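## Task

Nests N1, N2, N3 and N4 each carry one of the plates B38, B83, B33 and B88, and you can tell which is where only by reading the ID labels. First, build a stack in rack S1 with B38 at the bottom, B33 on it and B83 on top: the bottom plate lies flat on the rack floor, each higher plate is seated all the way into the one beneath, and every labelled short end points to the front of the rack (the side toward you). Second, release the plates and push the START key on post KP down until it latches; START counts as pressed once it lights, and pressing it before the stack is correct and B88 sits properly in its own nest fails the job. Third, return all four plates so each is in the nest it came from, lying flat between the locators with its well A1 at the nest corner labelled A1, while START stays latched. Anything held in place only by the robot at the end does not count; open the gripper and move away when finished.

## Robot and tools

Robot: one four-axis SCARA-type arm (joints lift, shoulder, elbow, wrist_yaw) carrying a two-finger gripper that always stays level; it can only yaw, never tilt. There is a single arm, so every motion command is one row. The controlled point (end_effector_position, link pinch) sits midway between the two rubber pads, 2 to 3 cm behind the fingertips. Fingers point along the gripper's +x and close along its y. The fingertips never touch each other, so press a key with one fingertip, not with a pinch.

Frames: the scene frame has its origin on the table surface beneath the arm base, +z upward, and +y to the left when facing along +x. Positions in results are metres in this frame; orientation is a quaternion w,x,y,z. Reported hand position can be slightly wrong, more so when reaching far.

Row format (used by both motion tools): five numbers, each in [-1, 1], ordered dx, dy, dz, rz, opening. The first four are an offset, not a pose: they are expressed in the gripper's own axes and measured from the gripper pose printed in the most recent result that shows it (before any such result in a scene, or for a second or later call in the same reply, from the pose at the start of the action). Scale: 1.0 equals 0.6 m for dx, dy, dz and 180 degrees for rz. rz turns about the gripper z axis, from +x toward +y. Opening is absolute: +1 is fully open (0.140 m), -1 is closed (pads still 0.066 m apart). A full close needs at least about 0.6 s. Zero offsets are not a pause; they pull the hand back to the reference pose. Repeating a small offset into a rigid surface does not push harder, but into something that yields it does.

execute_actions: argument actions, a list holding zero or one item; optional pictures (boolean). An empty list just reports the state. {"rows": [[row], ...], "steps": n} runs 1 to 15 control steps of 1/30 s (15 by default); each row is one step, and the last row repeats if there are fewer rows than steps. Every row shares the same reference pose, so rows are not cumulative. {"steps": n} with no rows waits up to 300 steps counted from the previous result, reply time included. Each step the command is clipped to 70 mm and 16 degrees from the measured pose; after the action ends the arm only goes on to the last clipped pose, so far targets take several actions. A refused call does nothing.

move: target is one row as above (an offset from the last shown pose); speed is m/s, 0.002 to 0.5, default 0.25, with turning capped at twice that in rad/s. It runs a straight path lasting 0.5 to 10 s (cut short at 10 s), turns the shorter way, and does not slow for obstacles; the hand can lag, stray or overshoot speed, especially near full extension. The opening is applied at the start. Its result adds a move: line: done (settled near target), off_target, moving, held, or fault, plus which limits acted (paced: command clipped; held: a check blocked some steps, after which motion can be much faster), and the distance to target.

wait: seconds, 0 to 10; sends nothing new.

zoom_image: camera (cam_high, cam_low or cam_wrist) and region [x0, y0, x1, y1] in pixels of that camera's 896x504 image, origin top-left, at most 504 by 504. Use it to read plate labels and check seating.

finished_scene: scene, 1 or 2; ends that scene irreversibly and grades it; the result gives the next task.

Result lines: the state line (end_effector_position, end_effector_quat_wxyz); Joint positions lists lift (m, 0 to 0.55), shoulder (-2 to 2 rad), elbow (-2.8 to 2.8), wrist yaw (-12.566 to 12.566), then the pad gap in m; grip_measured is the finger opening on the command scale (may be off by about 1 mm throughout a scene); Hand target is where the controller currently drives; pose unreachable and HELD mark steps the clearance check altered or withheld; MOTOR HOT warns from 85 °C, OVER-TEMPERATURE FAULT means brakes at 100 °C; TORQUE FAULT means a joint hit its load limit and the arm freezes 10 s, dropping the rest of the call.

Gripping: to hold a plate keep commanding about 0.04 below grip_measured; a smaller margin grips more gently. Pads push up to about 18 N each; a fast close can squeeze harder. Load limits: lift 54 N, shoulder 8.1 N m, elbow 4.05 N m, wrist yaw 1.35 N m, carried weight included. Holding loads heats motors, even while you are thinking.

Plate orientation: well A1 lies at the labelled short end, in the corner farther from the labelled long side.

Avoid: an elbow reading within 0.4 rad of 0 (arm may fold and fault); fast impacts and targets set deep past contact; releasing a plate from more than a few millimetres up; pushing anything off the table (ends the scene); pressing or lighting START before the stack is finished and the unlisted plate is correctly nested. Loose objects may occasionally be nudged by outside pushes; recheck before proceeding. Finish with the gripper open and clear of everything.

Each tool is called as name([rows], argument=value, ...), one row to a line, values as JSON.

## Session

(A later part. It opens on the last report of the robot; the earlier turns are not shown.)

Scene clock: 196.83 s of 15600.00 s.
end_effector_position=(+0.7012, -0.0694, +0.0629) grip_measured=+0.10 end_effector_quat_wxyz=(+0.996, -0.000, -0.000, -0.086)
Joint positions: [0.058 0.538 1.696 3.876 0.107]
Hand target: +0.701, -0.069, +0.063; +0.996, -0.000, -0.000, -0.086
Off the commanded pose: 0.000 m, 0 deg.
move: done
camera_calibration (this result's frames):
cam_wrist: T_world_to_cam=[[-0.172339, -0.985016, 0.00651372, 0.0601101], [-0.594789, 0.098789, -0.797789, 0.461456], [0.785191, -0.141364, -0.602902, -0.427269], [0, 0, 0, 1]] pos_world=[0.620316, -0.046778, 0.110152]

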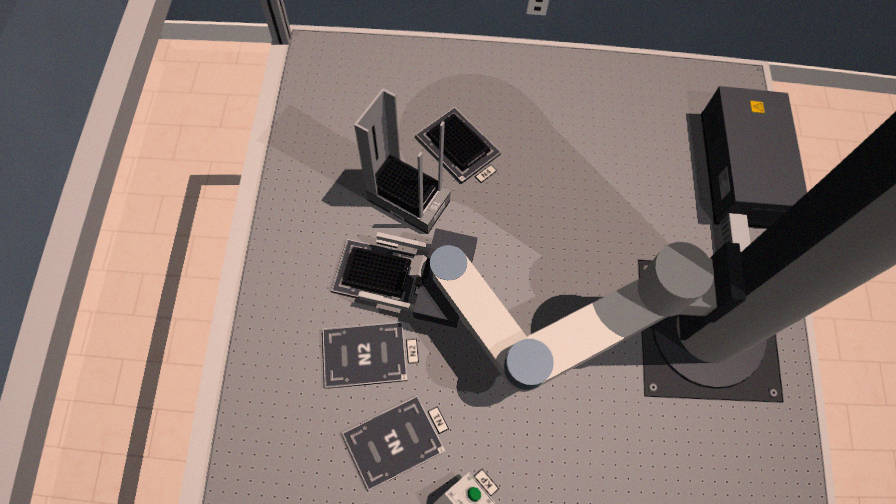

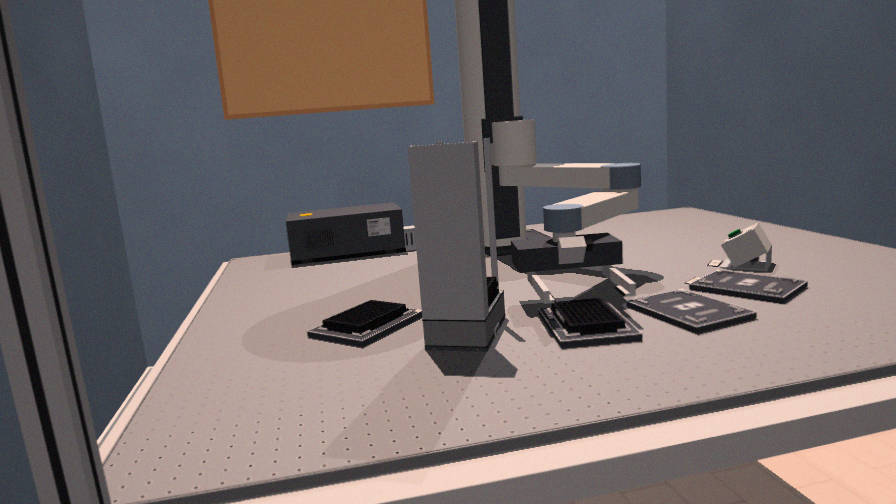

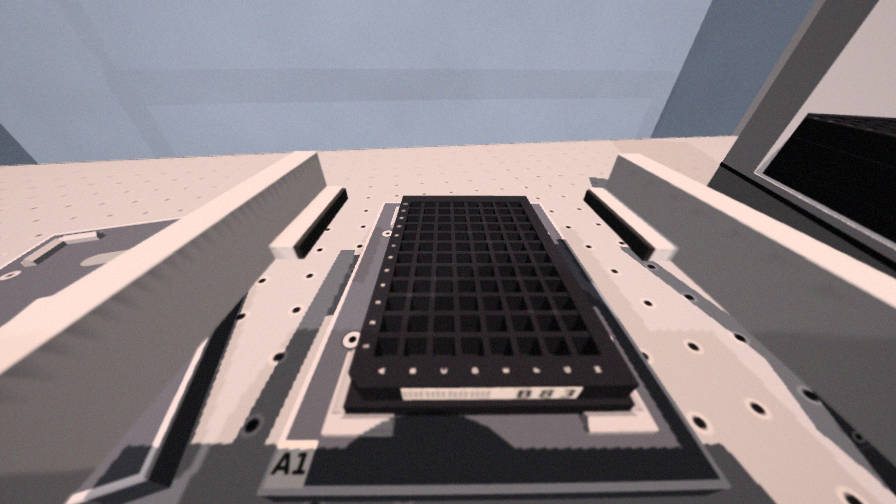

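move(target=[0.0015,-0.0057,-0.0543,0.004,0], speed=0.08)

move(target=[0,0,0,0,-0.55])

move(target=[0,0,0.52,0,-0.55], speed=0.35)

Scene clock: 201.53 s of 15600.00 s.
end_effector_position=(+0.7015, -0.0730, +0.0303) grip_measured=+0.00 end_effector_quat_wxyz=(+0.997, -0.000, -0.000, -0.080)
Joint positions: [0.025 0.523 1.7   3.9   0.103]
Hand target: +0.701, -0.073, +0.030; +0.997, -0.000, -0.000, -0.080
Off the commanded pose: 0.000 m, 0 deg.
After step 90, 0.97 s passed at rest.
move: done
camera_calibration (this result's frames):
cam_wrist: T_world_to_cam=[[-0.160223, -0.987059, 0.00651372, 0.0482223], [-0.595958, 0.0914732, -0.797789, 0.436213], [0.786869, -0.131706, -0.602902, -0.448143], [0, 0, 0, 1]] pos_world=[0.620321, -0.0513265, 0.0775051]

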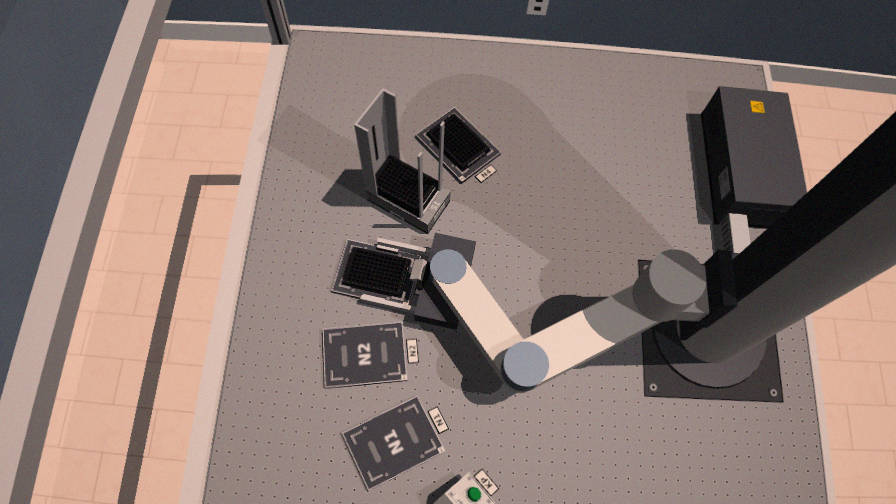

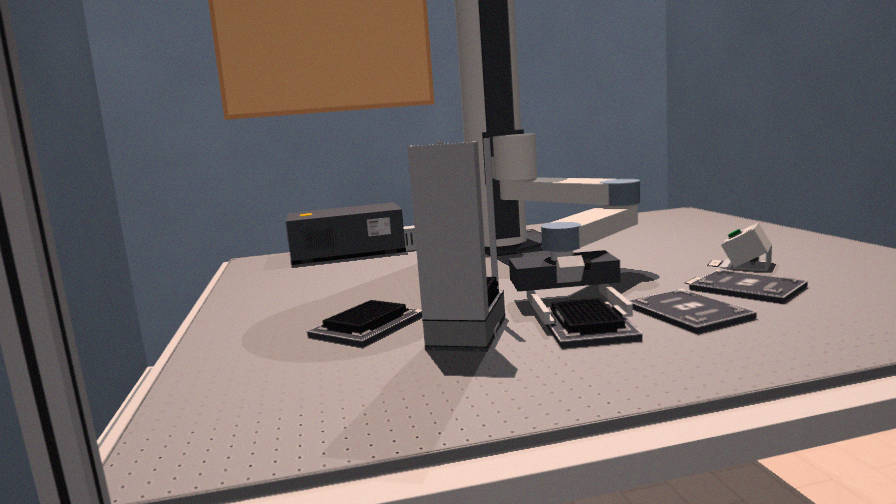

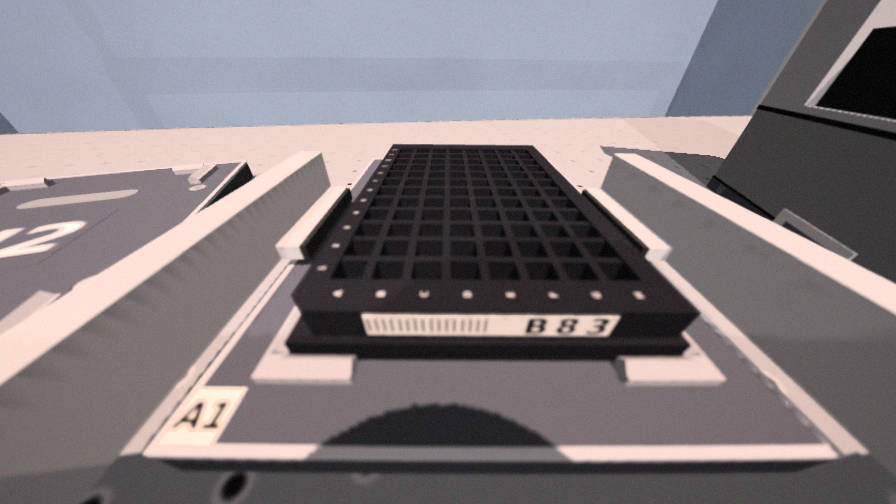

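Scene clock: 202.03 s of 15600.00 s.
end_effector_position=(+0.7014, -0.0730, +0.0303) grip_measured=-0.49 end_effector_quat_wxyz=(+0.997, -0.000, -0.000, -0.080)
Joint positions: [0.025 0.523 1.7   3.9   0.085]
Hand target: +0.701, -0.073, +0.030; +0.997, -0.000, -0.000, -0.080
Off the commanded pose: 0.000 m, 0 deg.
move: done
camera_calibration (this result's frames):
cam_wrist: T_world_to_cam=[[-0.160315, -0.987044, 0.00651372, 0.0482698], [-0.595949, 0.0915287, -0.797789, 0.436209], [0.786857, -0.131779, -0.602902, -0.448138], [0, 0, 0, 1]] pos_world=[0.620317, -0.0513364, 0.0775052]

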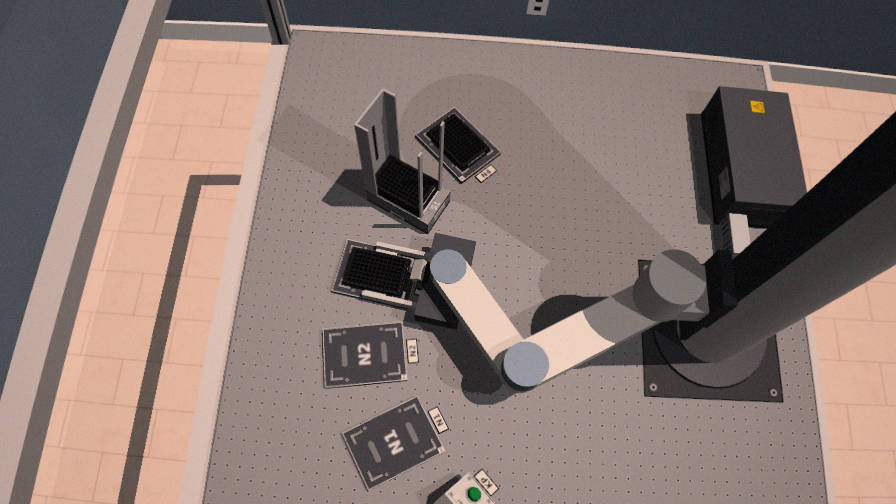

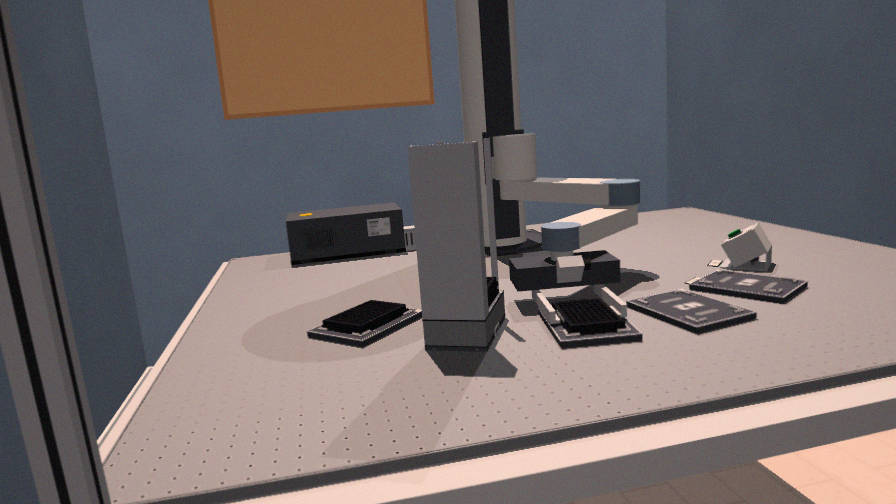

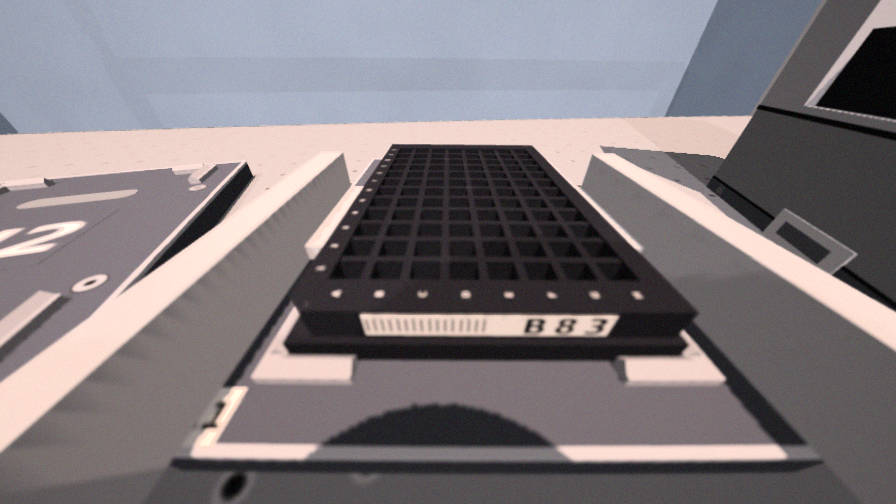

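Scene clock: 203.43 s of 15600.00 s.
end_effector_position=(+0.7015, -0.0730, +0.3424) grip_measured=-0.49 end_effector_quat_wxyz=(+0.997, -0.000, -0.000, -0.080)
Joint positions: [0.337 0.523 1.7   3.9   0.085]
Hand target: +0.701, -0.073, +0.342; +0.997, -0.000, -0.000, -0.080
Off the commanded pose: 0.000 m, 0 deg.
move: done
camera_calibration (this result's frames):
cam_wrist: T_world_to_cam=[[-0.160299, -0.987047, 0.00651372, 0.046229], [-0.595951, 0.0915194, -0.797789, 0.685167], [0.786859, -0.131767, -0.602902, -0.260005], [0, 0, 0, 1]] pos_world=[0.620323, -0.0513359, 0.38956]

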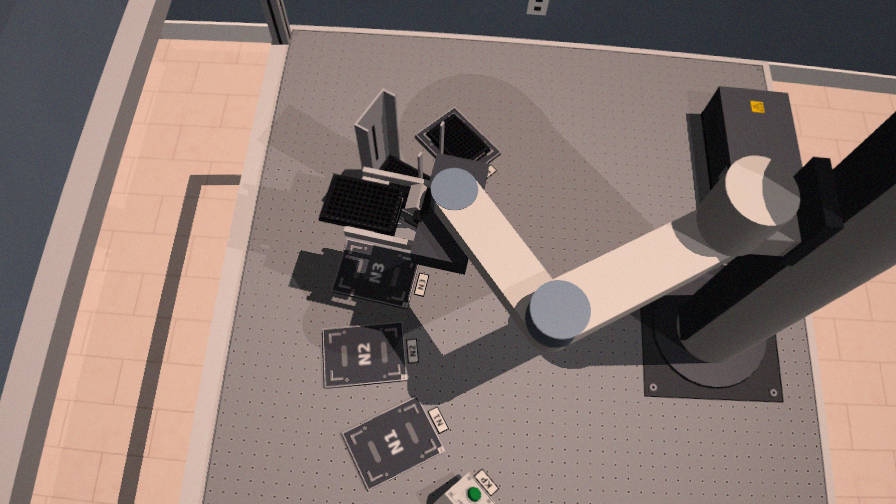

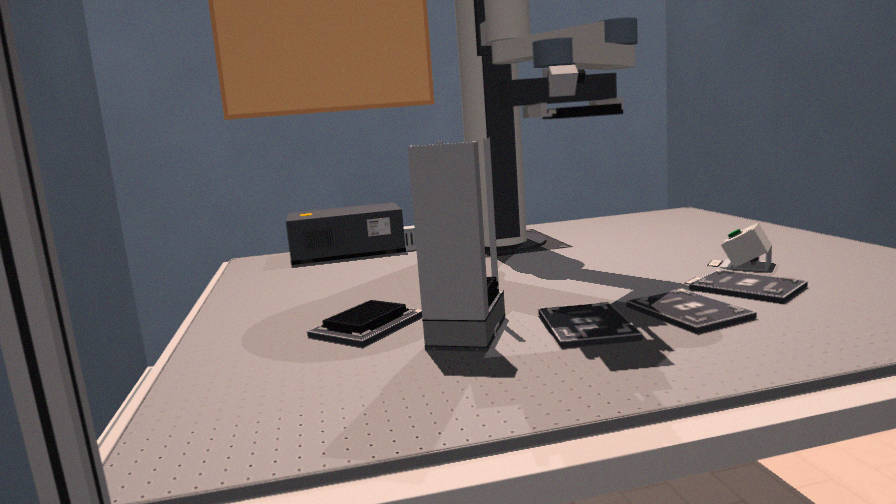

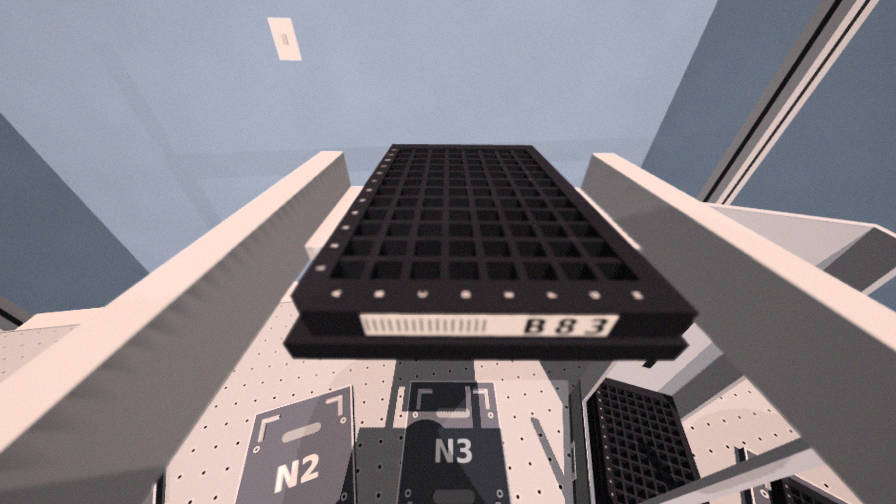

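move(target=[-0.0233,-0.3088,0,-0.1032,-0.55])

Scene clock: 207.50 s of 15600.00 s.
end_effector_position=(+0.6581, -0.2538, +0.3424) grip_measured=-0.49 end_effector_quat_wxyz=(+0.971, -0.000, -0.000, -0.240)
Joint positions: [0.337 0.133 1.785 3.881 0.085]
Hand target: +0.658, -0.254, +0.342; +0.971, -0.000, -0.000, -0.240
Off the commanded pose: 0.000 m, 0 deg.
move: done
camera_calibration (this result's frames):
cam_wrist: T_world_to_cam=[[-0.466561, -0.884465, 0.00651372, 0.0883833], [-0.535693, 0.276706, -0.797789, 0.683231], [0.703814, -0.375707, -0.602902, -0.25699], [0, 0, 0, 1]] pos_world=[0.588111, -0.207435, 0.389558]

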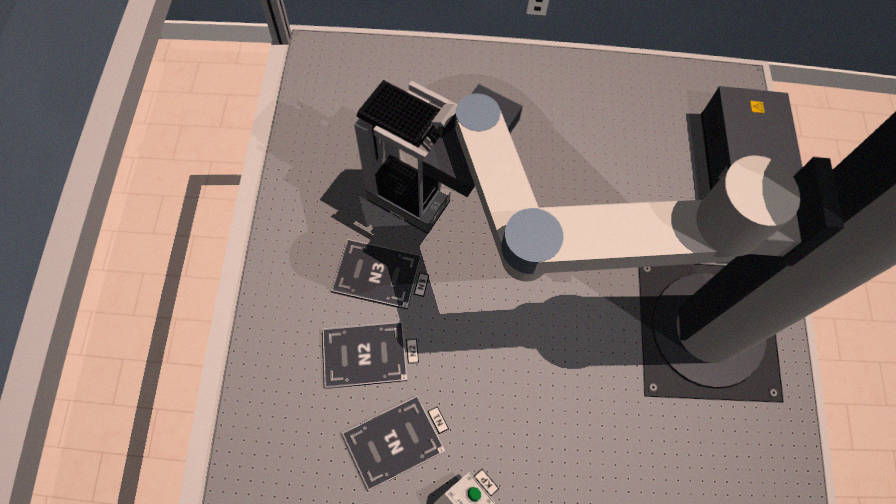

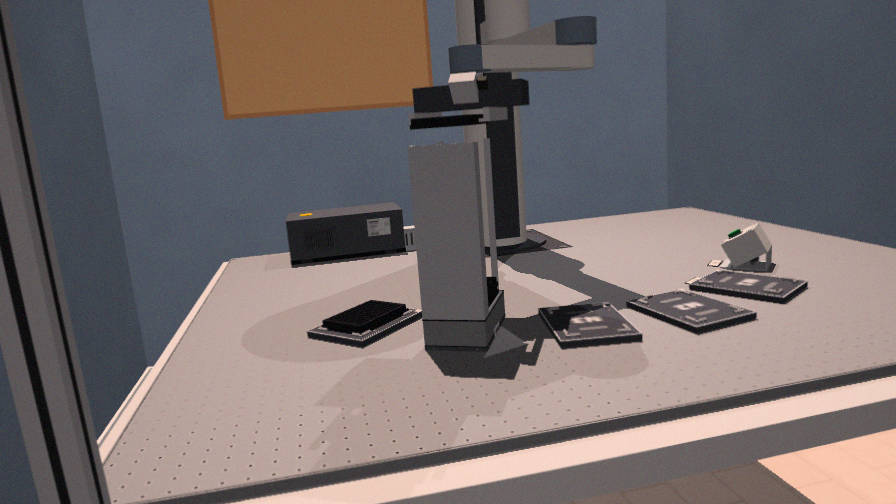

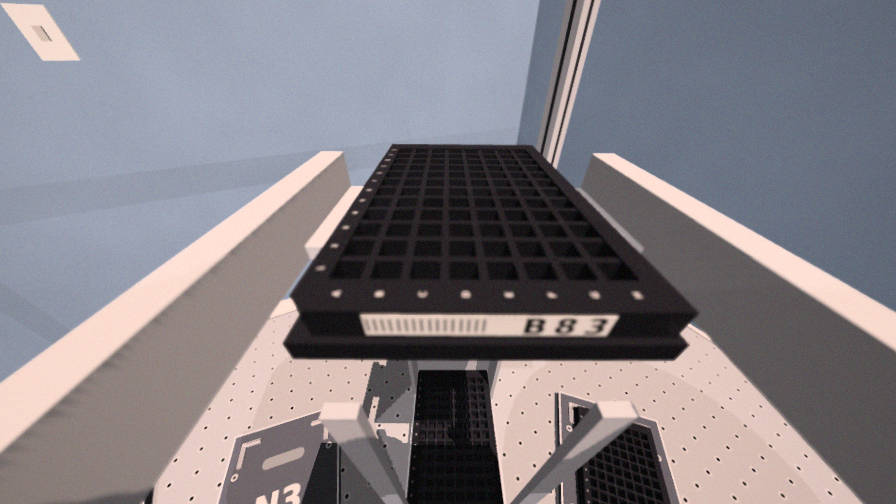

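execute_actions(actions=[])

move(target=[0.001,0.0005,-0.049,0,-0.55], speed=0.03)

Scene clock: 217.93 s of 15600.00 s.
end_effector_position=(+0.6581, -0.2538, +0.3424) grip_measured=-0.49 end_effector_quat_wxyz=(+0.971, -0.000, -0.000, -0.240)
Joint positions: [0.337 0.133 1.785 3.881 0.085]
Hand target: +0.658, -0.254, +0.342; +0.971, -0.000, -0.000, -0.240
Off the commanded pose: 0.000 m, 0 deg.
Steps of this call (steps 1 to 90: nothing new was sent; then 7.43 s passed at rest). Readings (end_effector_position):
1: (+0.6581, -0.2538, +0.3424)
2: (+0.6581, -0.2538, +0.3424)
4: (+0.6581, -0.2538, +0.3424)
8: (+0.6581, -0.2538, +0.3424)
90: the state above
camera_calibration (this result's frames):
cam_wrist: T_world_to_cam=[[-0.466495, -0.8845, 0.00651372, 0.0883673], [-0.535714, 0.276666, -0.797789, 0.683236], [0.703842, -0.375654, -0.602902, -0.256998], [0, 0, 0, 1]] pos_world=[0.588128, -0.207409, 0.389558]

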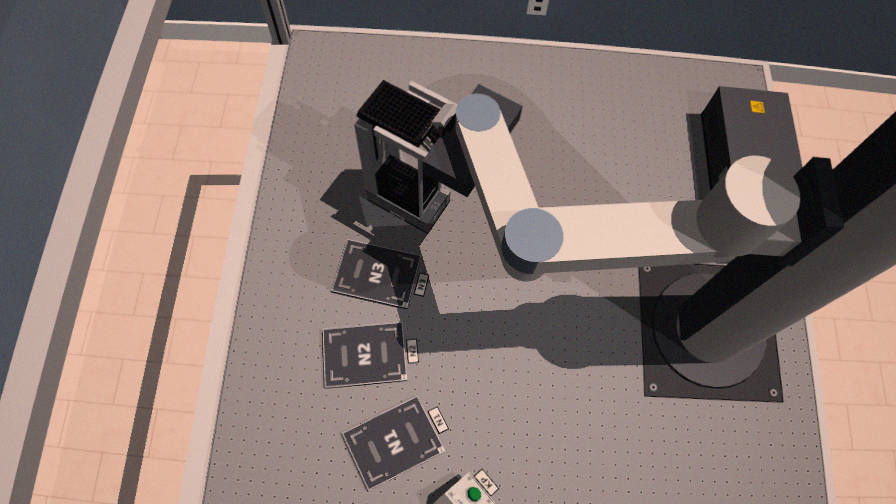

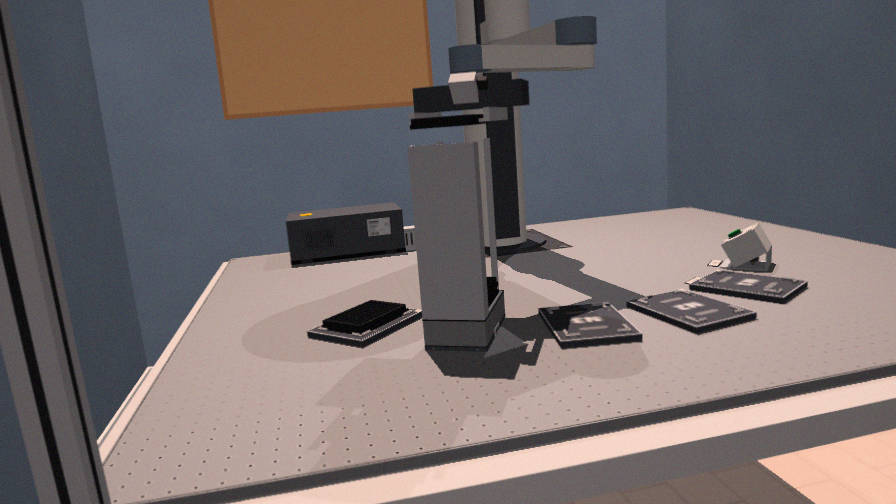

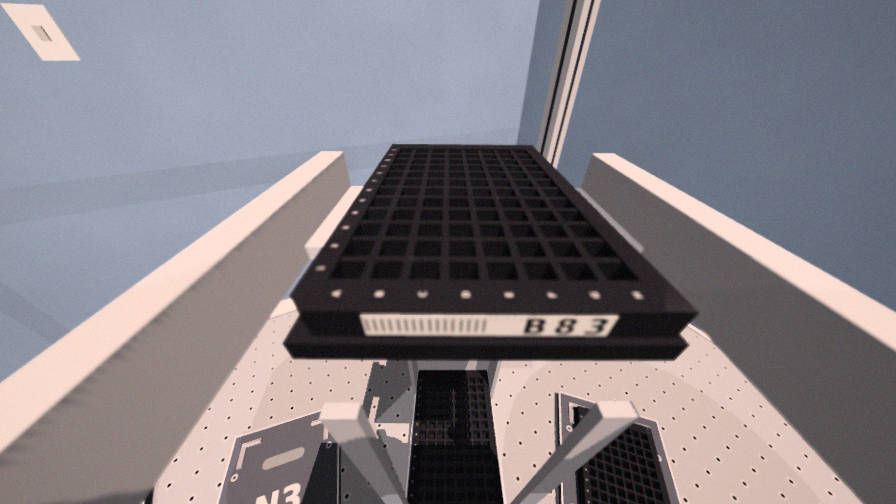

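Scene clock: 219.13 s of 15600.00 s.
end_effector_position=(+0.6589, -0.2537, +0.3129) grip_measured=-0.49 end_effector_quat_wxyz=(+0.971, -0.000, -0.000, -0.239)
Joint positions: [0.308 0.132 1.79  3.878 0.085]
Hand target: +0.659, -0.254, +0.313; +0.971, -0.000, -0.000, -0.240
Off the commanded pose: 0.000 m, 0 deg.
move: done
camera_calibration (this result's frames):
cam_wrist: T_world_to_cam=[[-0.465882, -0.884823, 0.00651372, 0.0885467], [-0.535905, 0.276295, -0.797789, 0.660183], [0.704102, -0.375166, -0.602902, -0.275352], [0, 0, 0, 1]] pos_world=[0.588924, -0.20736, 0.3601]

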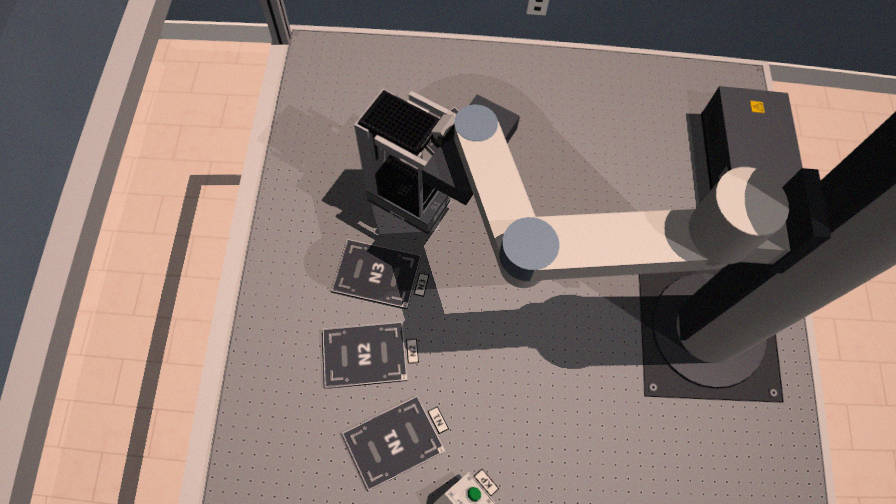

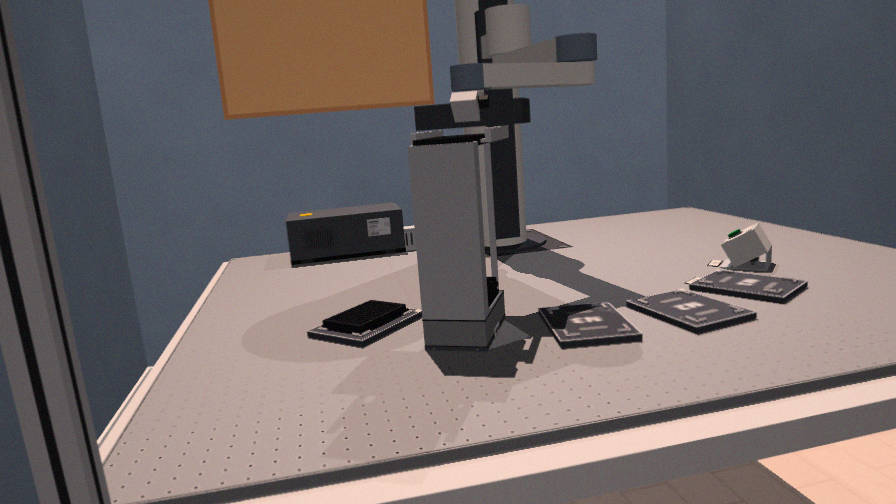

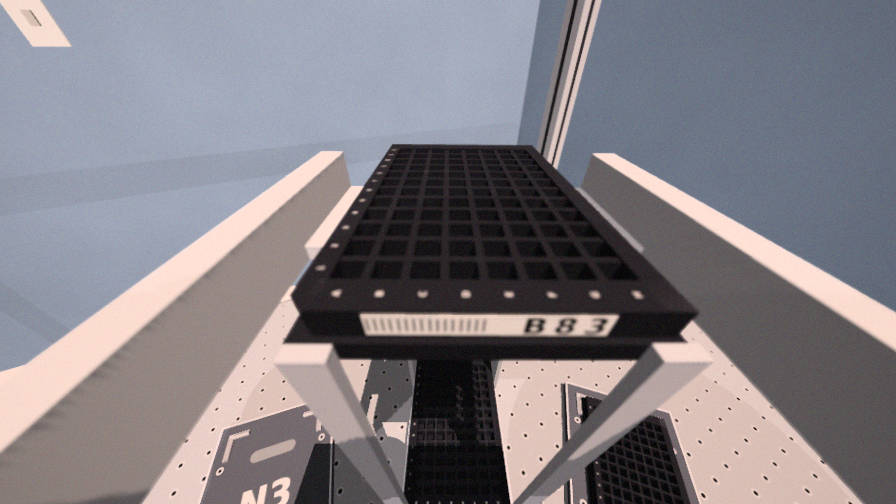

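move(target=[0,0,-0.35,0,-0.55], speed=0.12)

move(target=[0,0,-0.0145,0,-0.55], speed=0.01)

move(target=[0,0,0,0,0.1])

move(target=[-0.22,0,0,0,0.1])

Scene clock: 225.97 s of 15600.00 s.
end_effector_position=(+0.6590, -0.2537, +0.1028) grip_measured=-0.49 end_effector_quat_wxyz=(+0.971, -0.000, -0.000, -0.239)
Joint positions: [0.098 0.132 1.79  3.878 0.085]
Hand target: +0.659, -0.254, +0.103; +0.971, -0.000, -0.000, -0.239
Off the commanded pose: 0.000 m, 0 deg.
After step 90, 1.77 s passed at rest.
move: done
camera_calibration (this result's frames):
cam_wrist: T_world_to_cam=[[-0.465888, -0.88482, 0.00651372, 0.0899199], [-0.535903, 0.276299, -0.797789, 0.492593], [0.704099, -0.375171, -0.602902, -0.402049], [0, 0, 0, 1]] pos_world=[0.588957, -0.207377, 0.150004]

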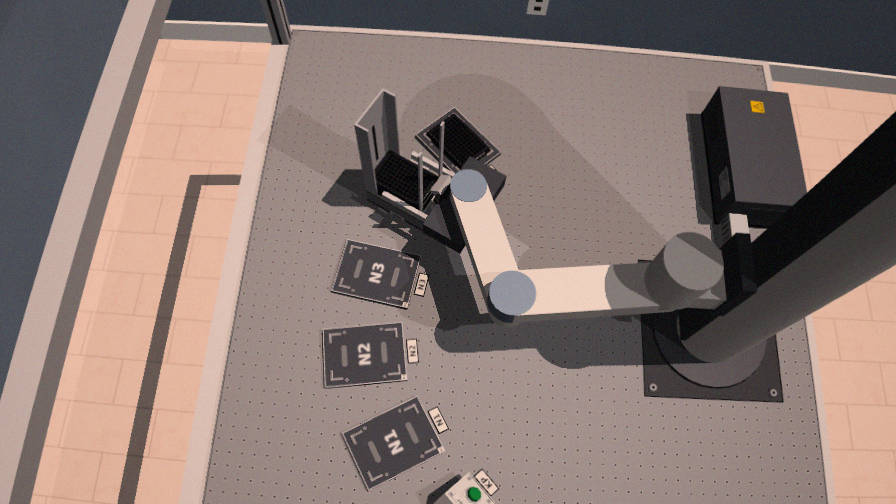

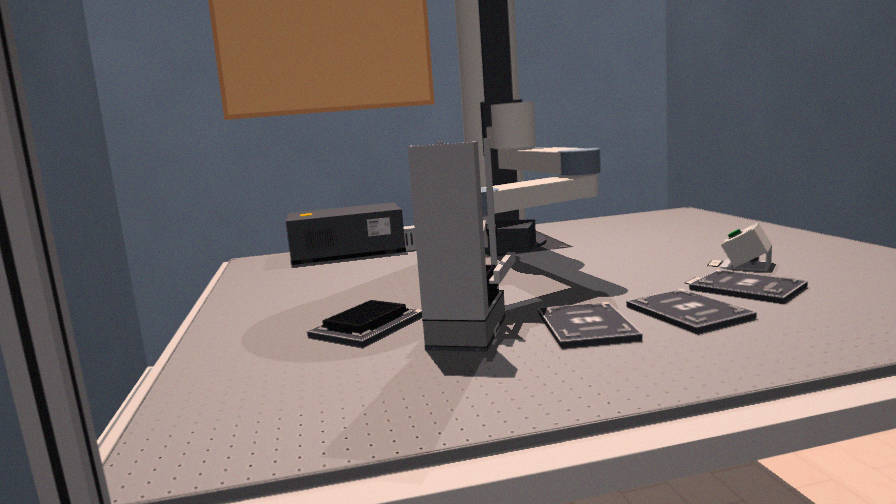

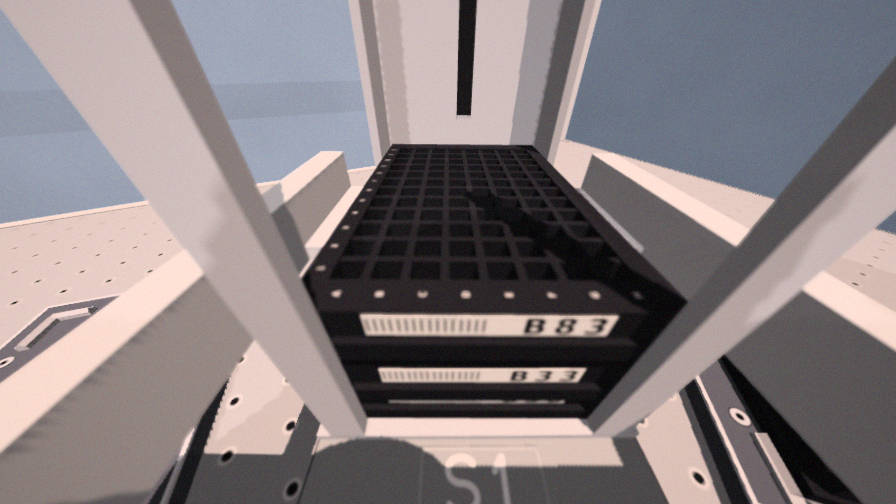

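Scene clock: 227.07 s of 15600.00 s.
end_effector_position=(+0.6590, -0.2537, +0.0950) grip_measured=-0.49 end_effector_quat_wxyz=(+0.971, -0.000, -0.000, -0.239)
Joint positions: [0.09  0.132 1.79  3.878 0.085]
Hand target: +0.659, -0.254, +0.094; +0.971, -0.000, -0.000, -0.239
Off the commanded pose: 0.001 m, 0 deg.
move: done
camera_calibration (this result's frames):
cam_wrist: T_world_to_cam=[[-0.465826, -0.884852, 0.00651372, 0.0899161], [-0.535923, 0.276261, -0.797789, 0.486371], [0.704126, -0.375121, -0.602902, -0.406754], [0, 0, 0, 1]] pos_world=[0.588948, -0.207385, 0.142203]

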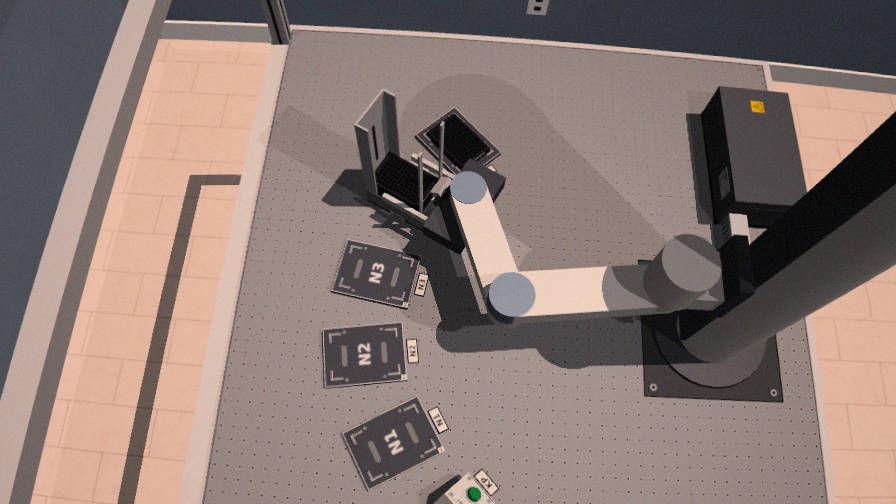

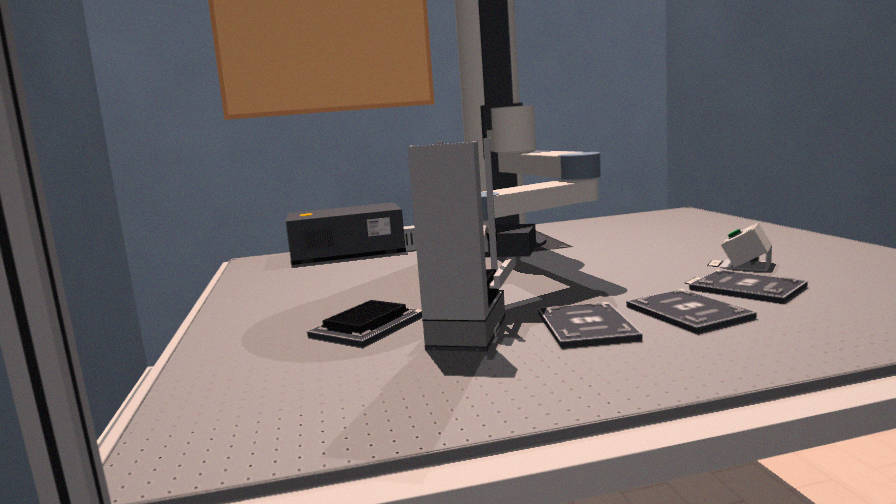

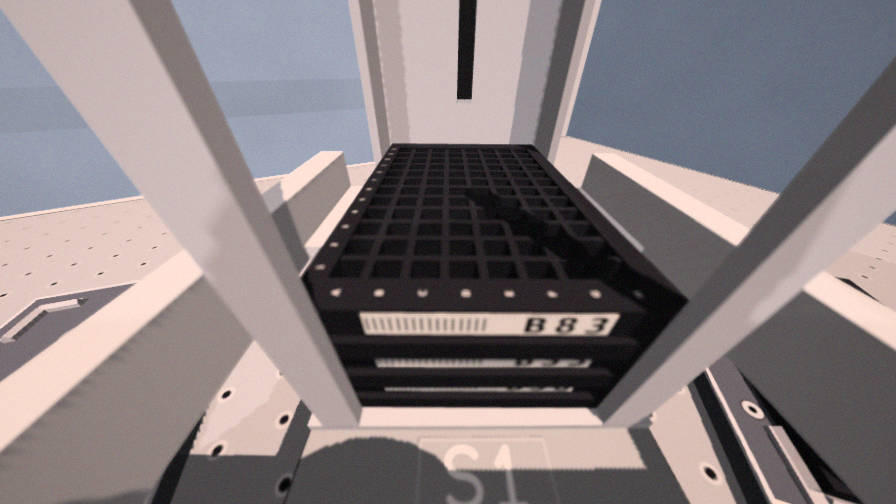

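Scene clock: 227.57 s of 15600.00 s.
end_effector_position=(+0.6590, -0.2537, +0.0951) grip_measured=+0.10 end_effector_quat_wxyz=(+0.971, -0.000, -0.000, -0.239)
Joint positions: [0.09  0.132 1.79  3.878 0.107]
Hand target: +0.659, -0.254, +0.095; +0.971, -0.000, -0.000, -0.239
Off the commanded pose: 0.000 m, 0 deg.
move: done
camera_calibration (this result's frames):
cam_wrist: T_world_to_cam=[[-0.465822, -0.884855, 0.00651372, 0.0899156], [-0.535924, 0.276258, -0.797789, 0.486425], [0.704128, -0.375118, -0.602902, -0.406715], [0, 0, 0, 1]] pos_world=[0.58895, -0.207383, 0.142269]

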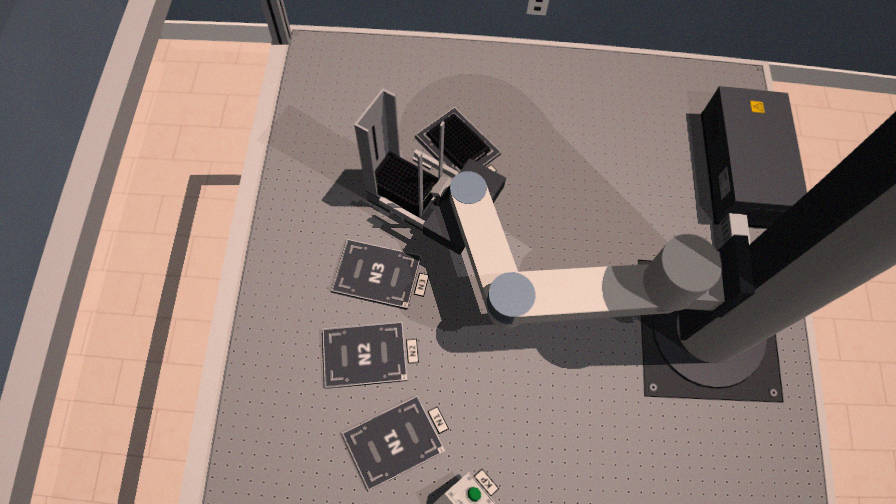

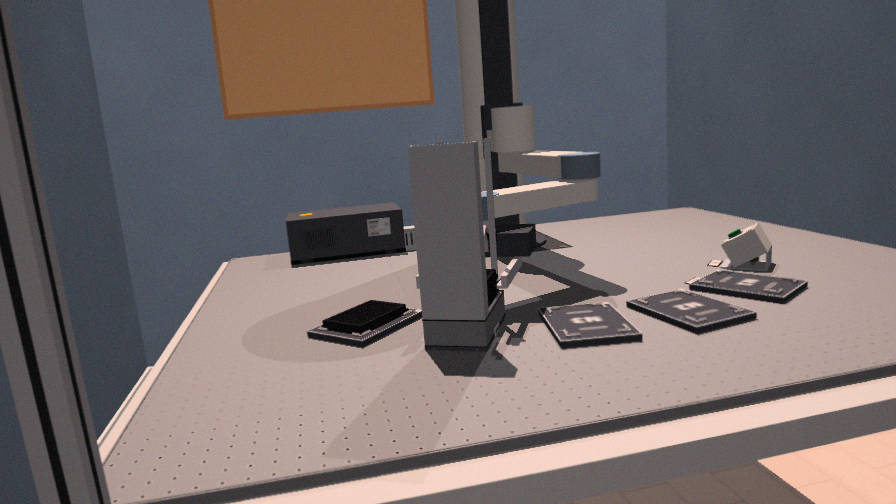

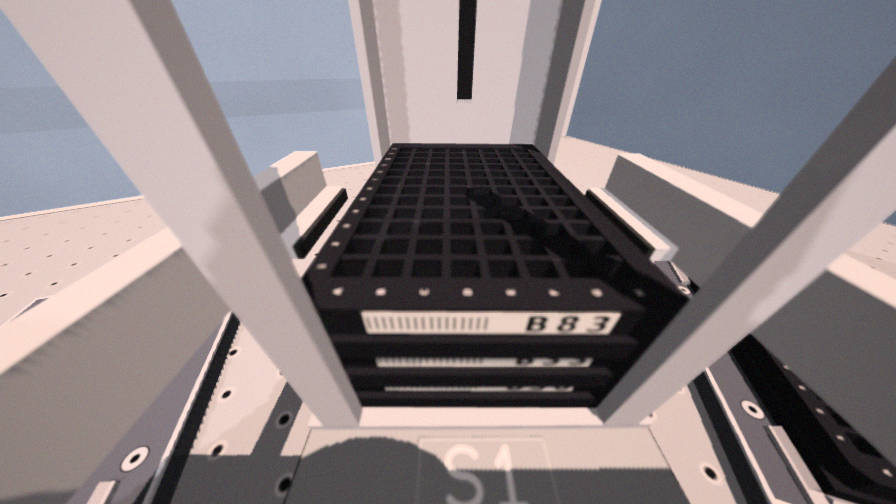

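Scene clock: 228.50 s of 15600.00 s.
end_effector_position=(+0.5421, -0.1924, +0.0951) grip_measured=+0.10 end_effector_quat_wxyz=(+0.971, -0.000, -0.000, -0.240)
Joint positions: [0.09  0.413 1.102 4.284 0.107]
Hand target: +0.542, -0.192, +0.095; +0.971, -0.000, -0.000, -0.239
Off the commanded pose: 0.000 m, 0 deg.
move: done
camera_calibration (this result's frames):
cam_wrist: T_world_to_cam=[[-0.465977, -0.884773, 0.00651372, 0.0898408], [-0.535875, 0.276353, -0.797789, 0.406808], [0.704062, -0.375242, -0.602902, -0.301389], [0, 0, 0, 1]] pos_world=[0.472059, -0.146028, 0.142254]

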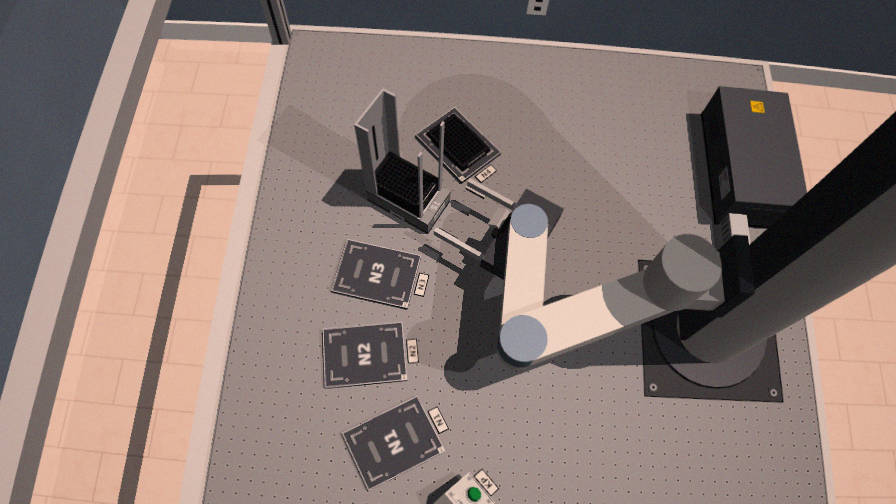

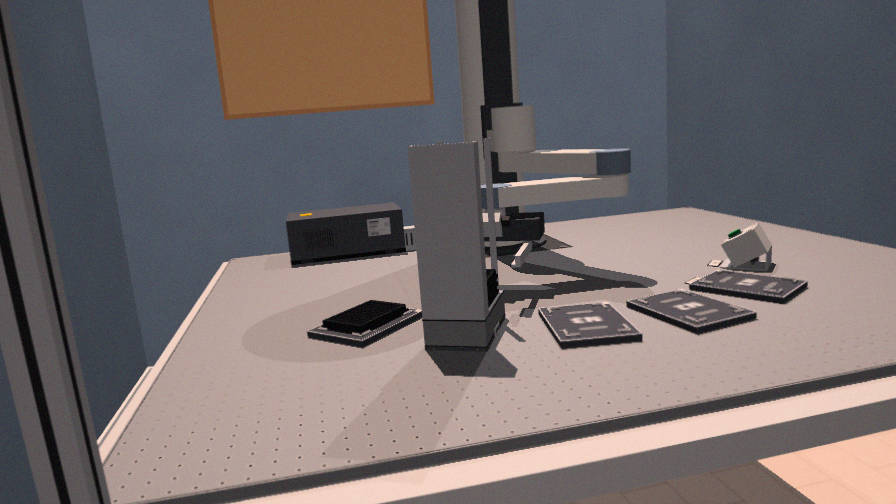

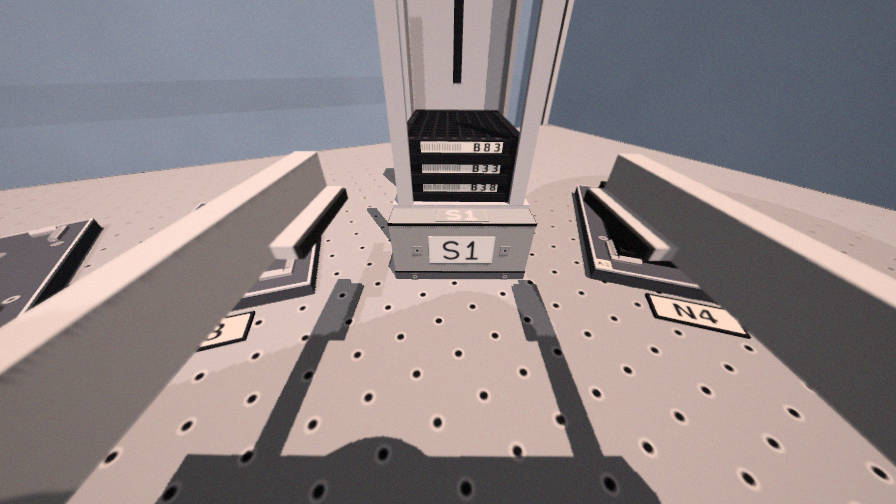

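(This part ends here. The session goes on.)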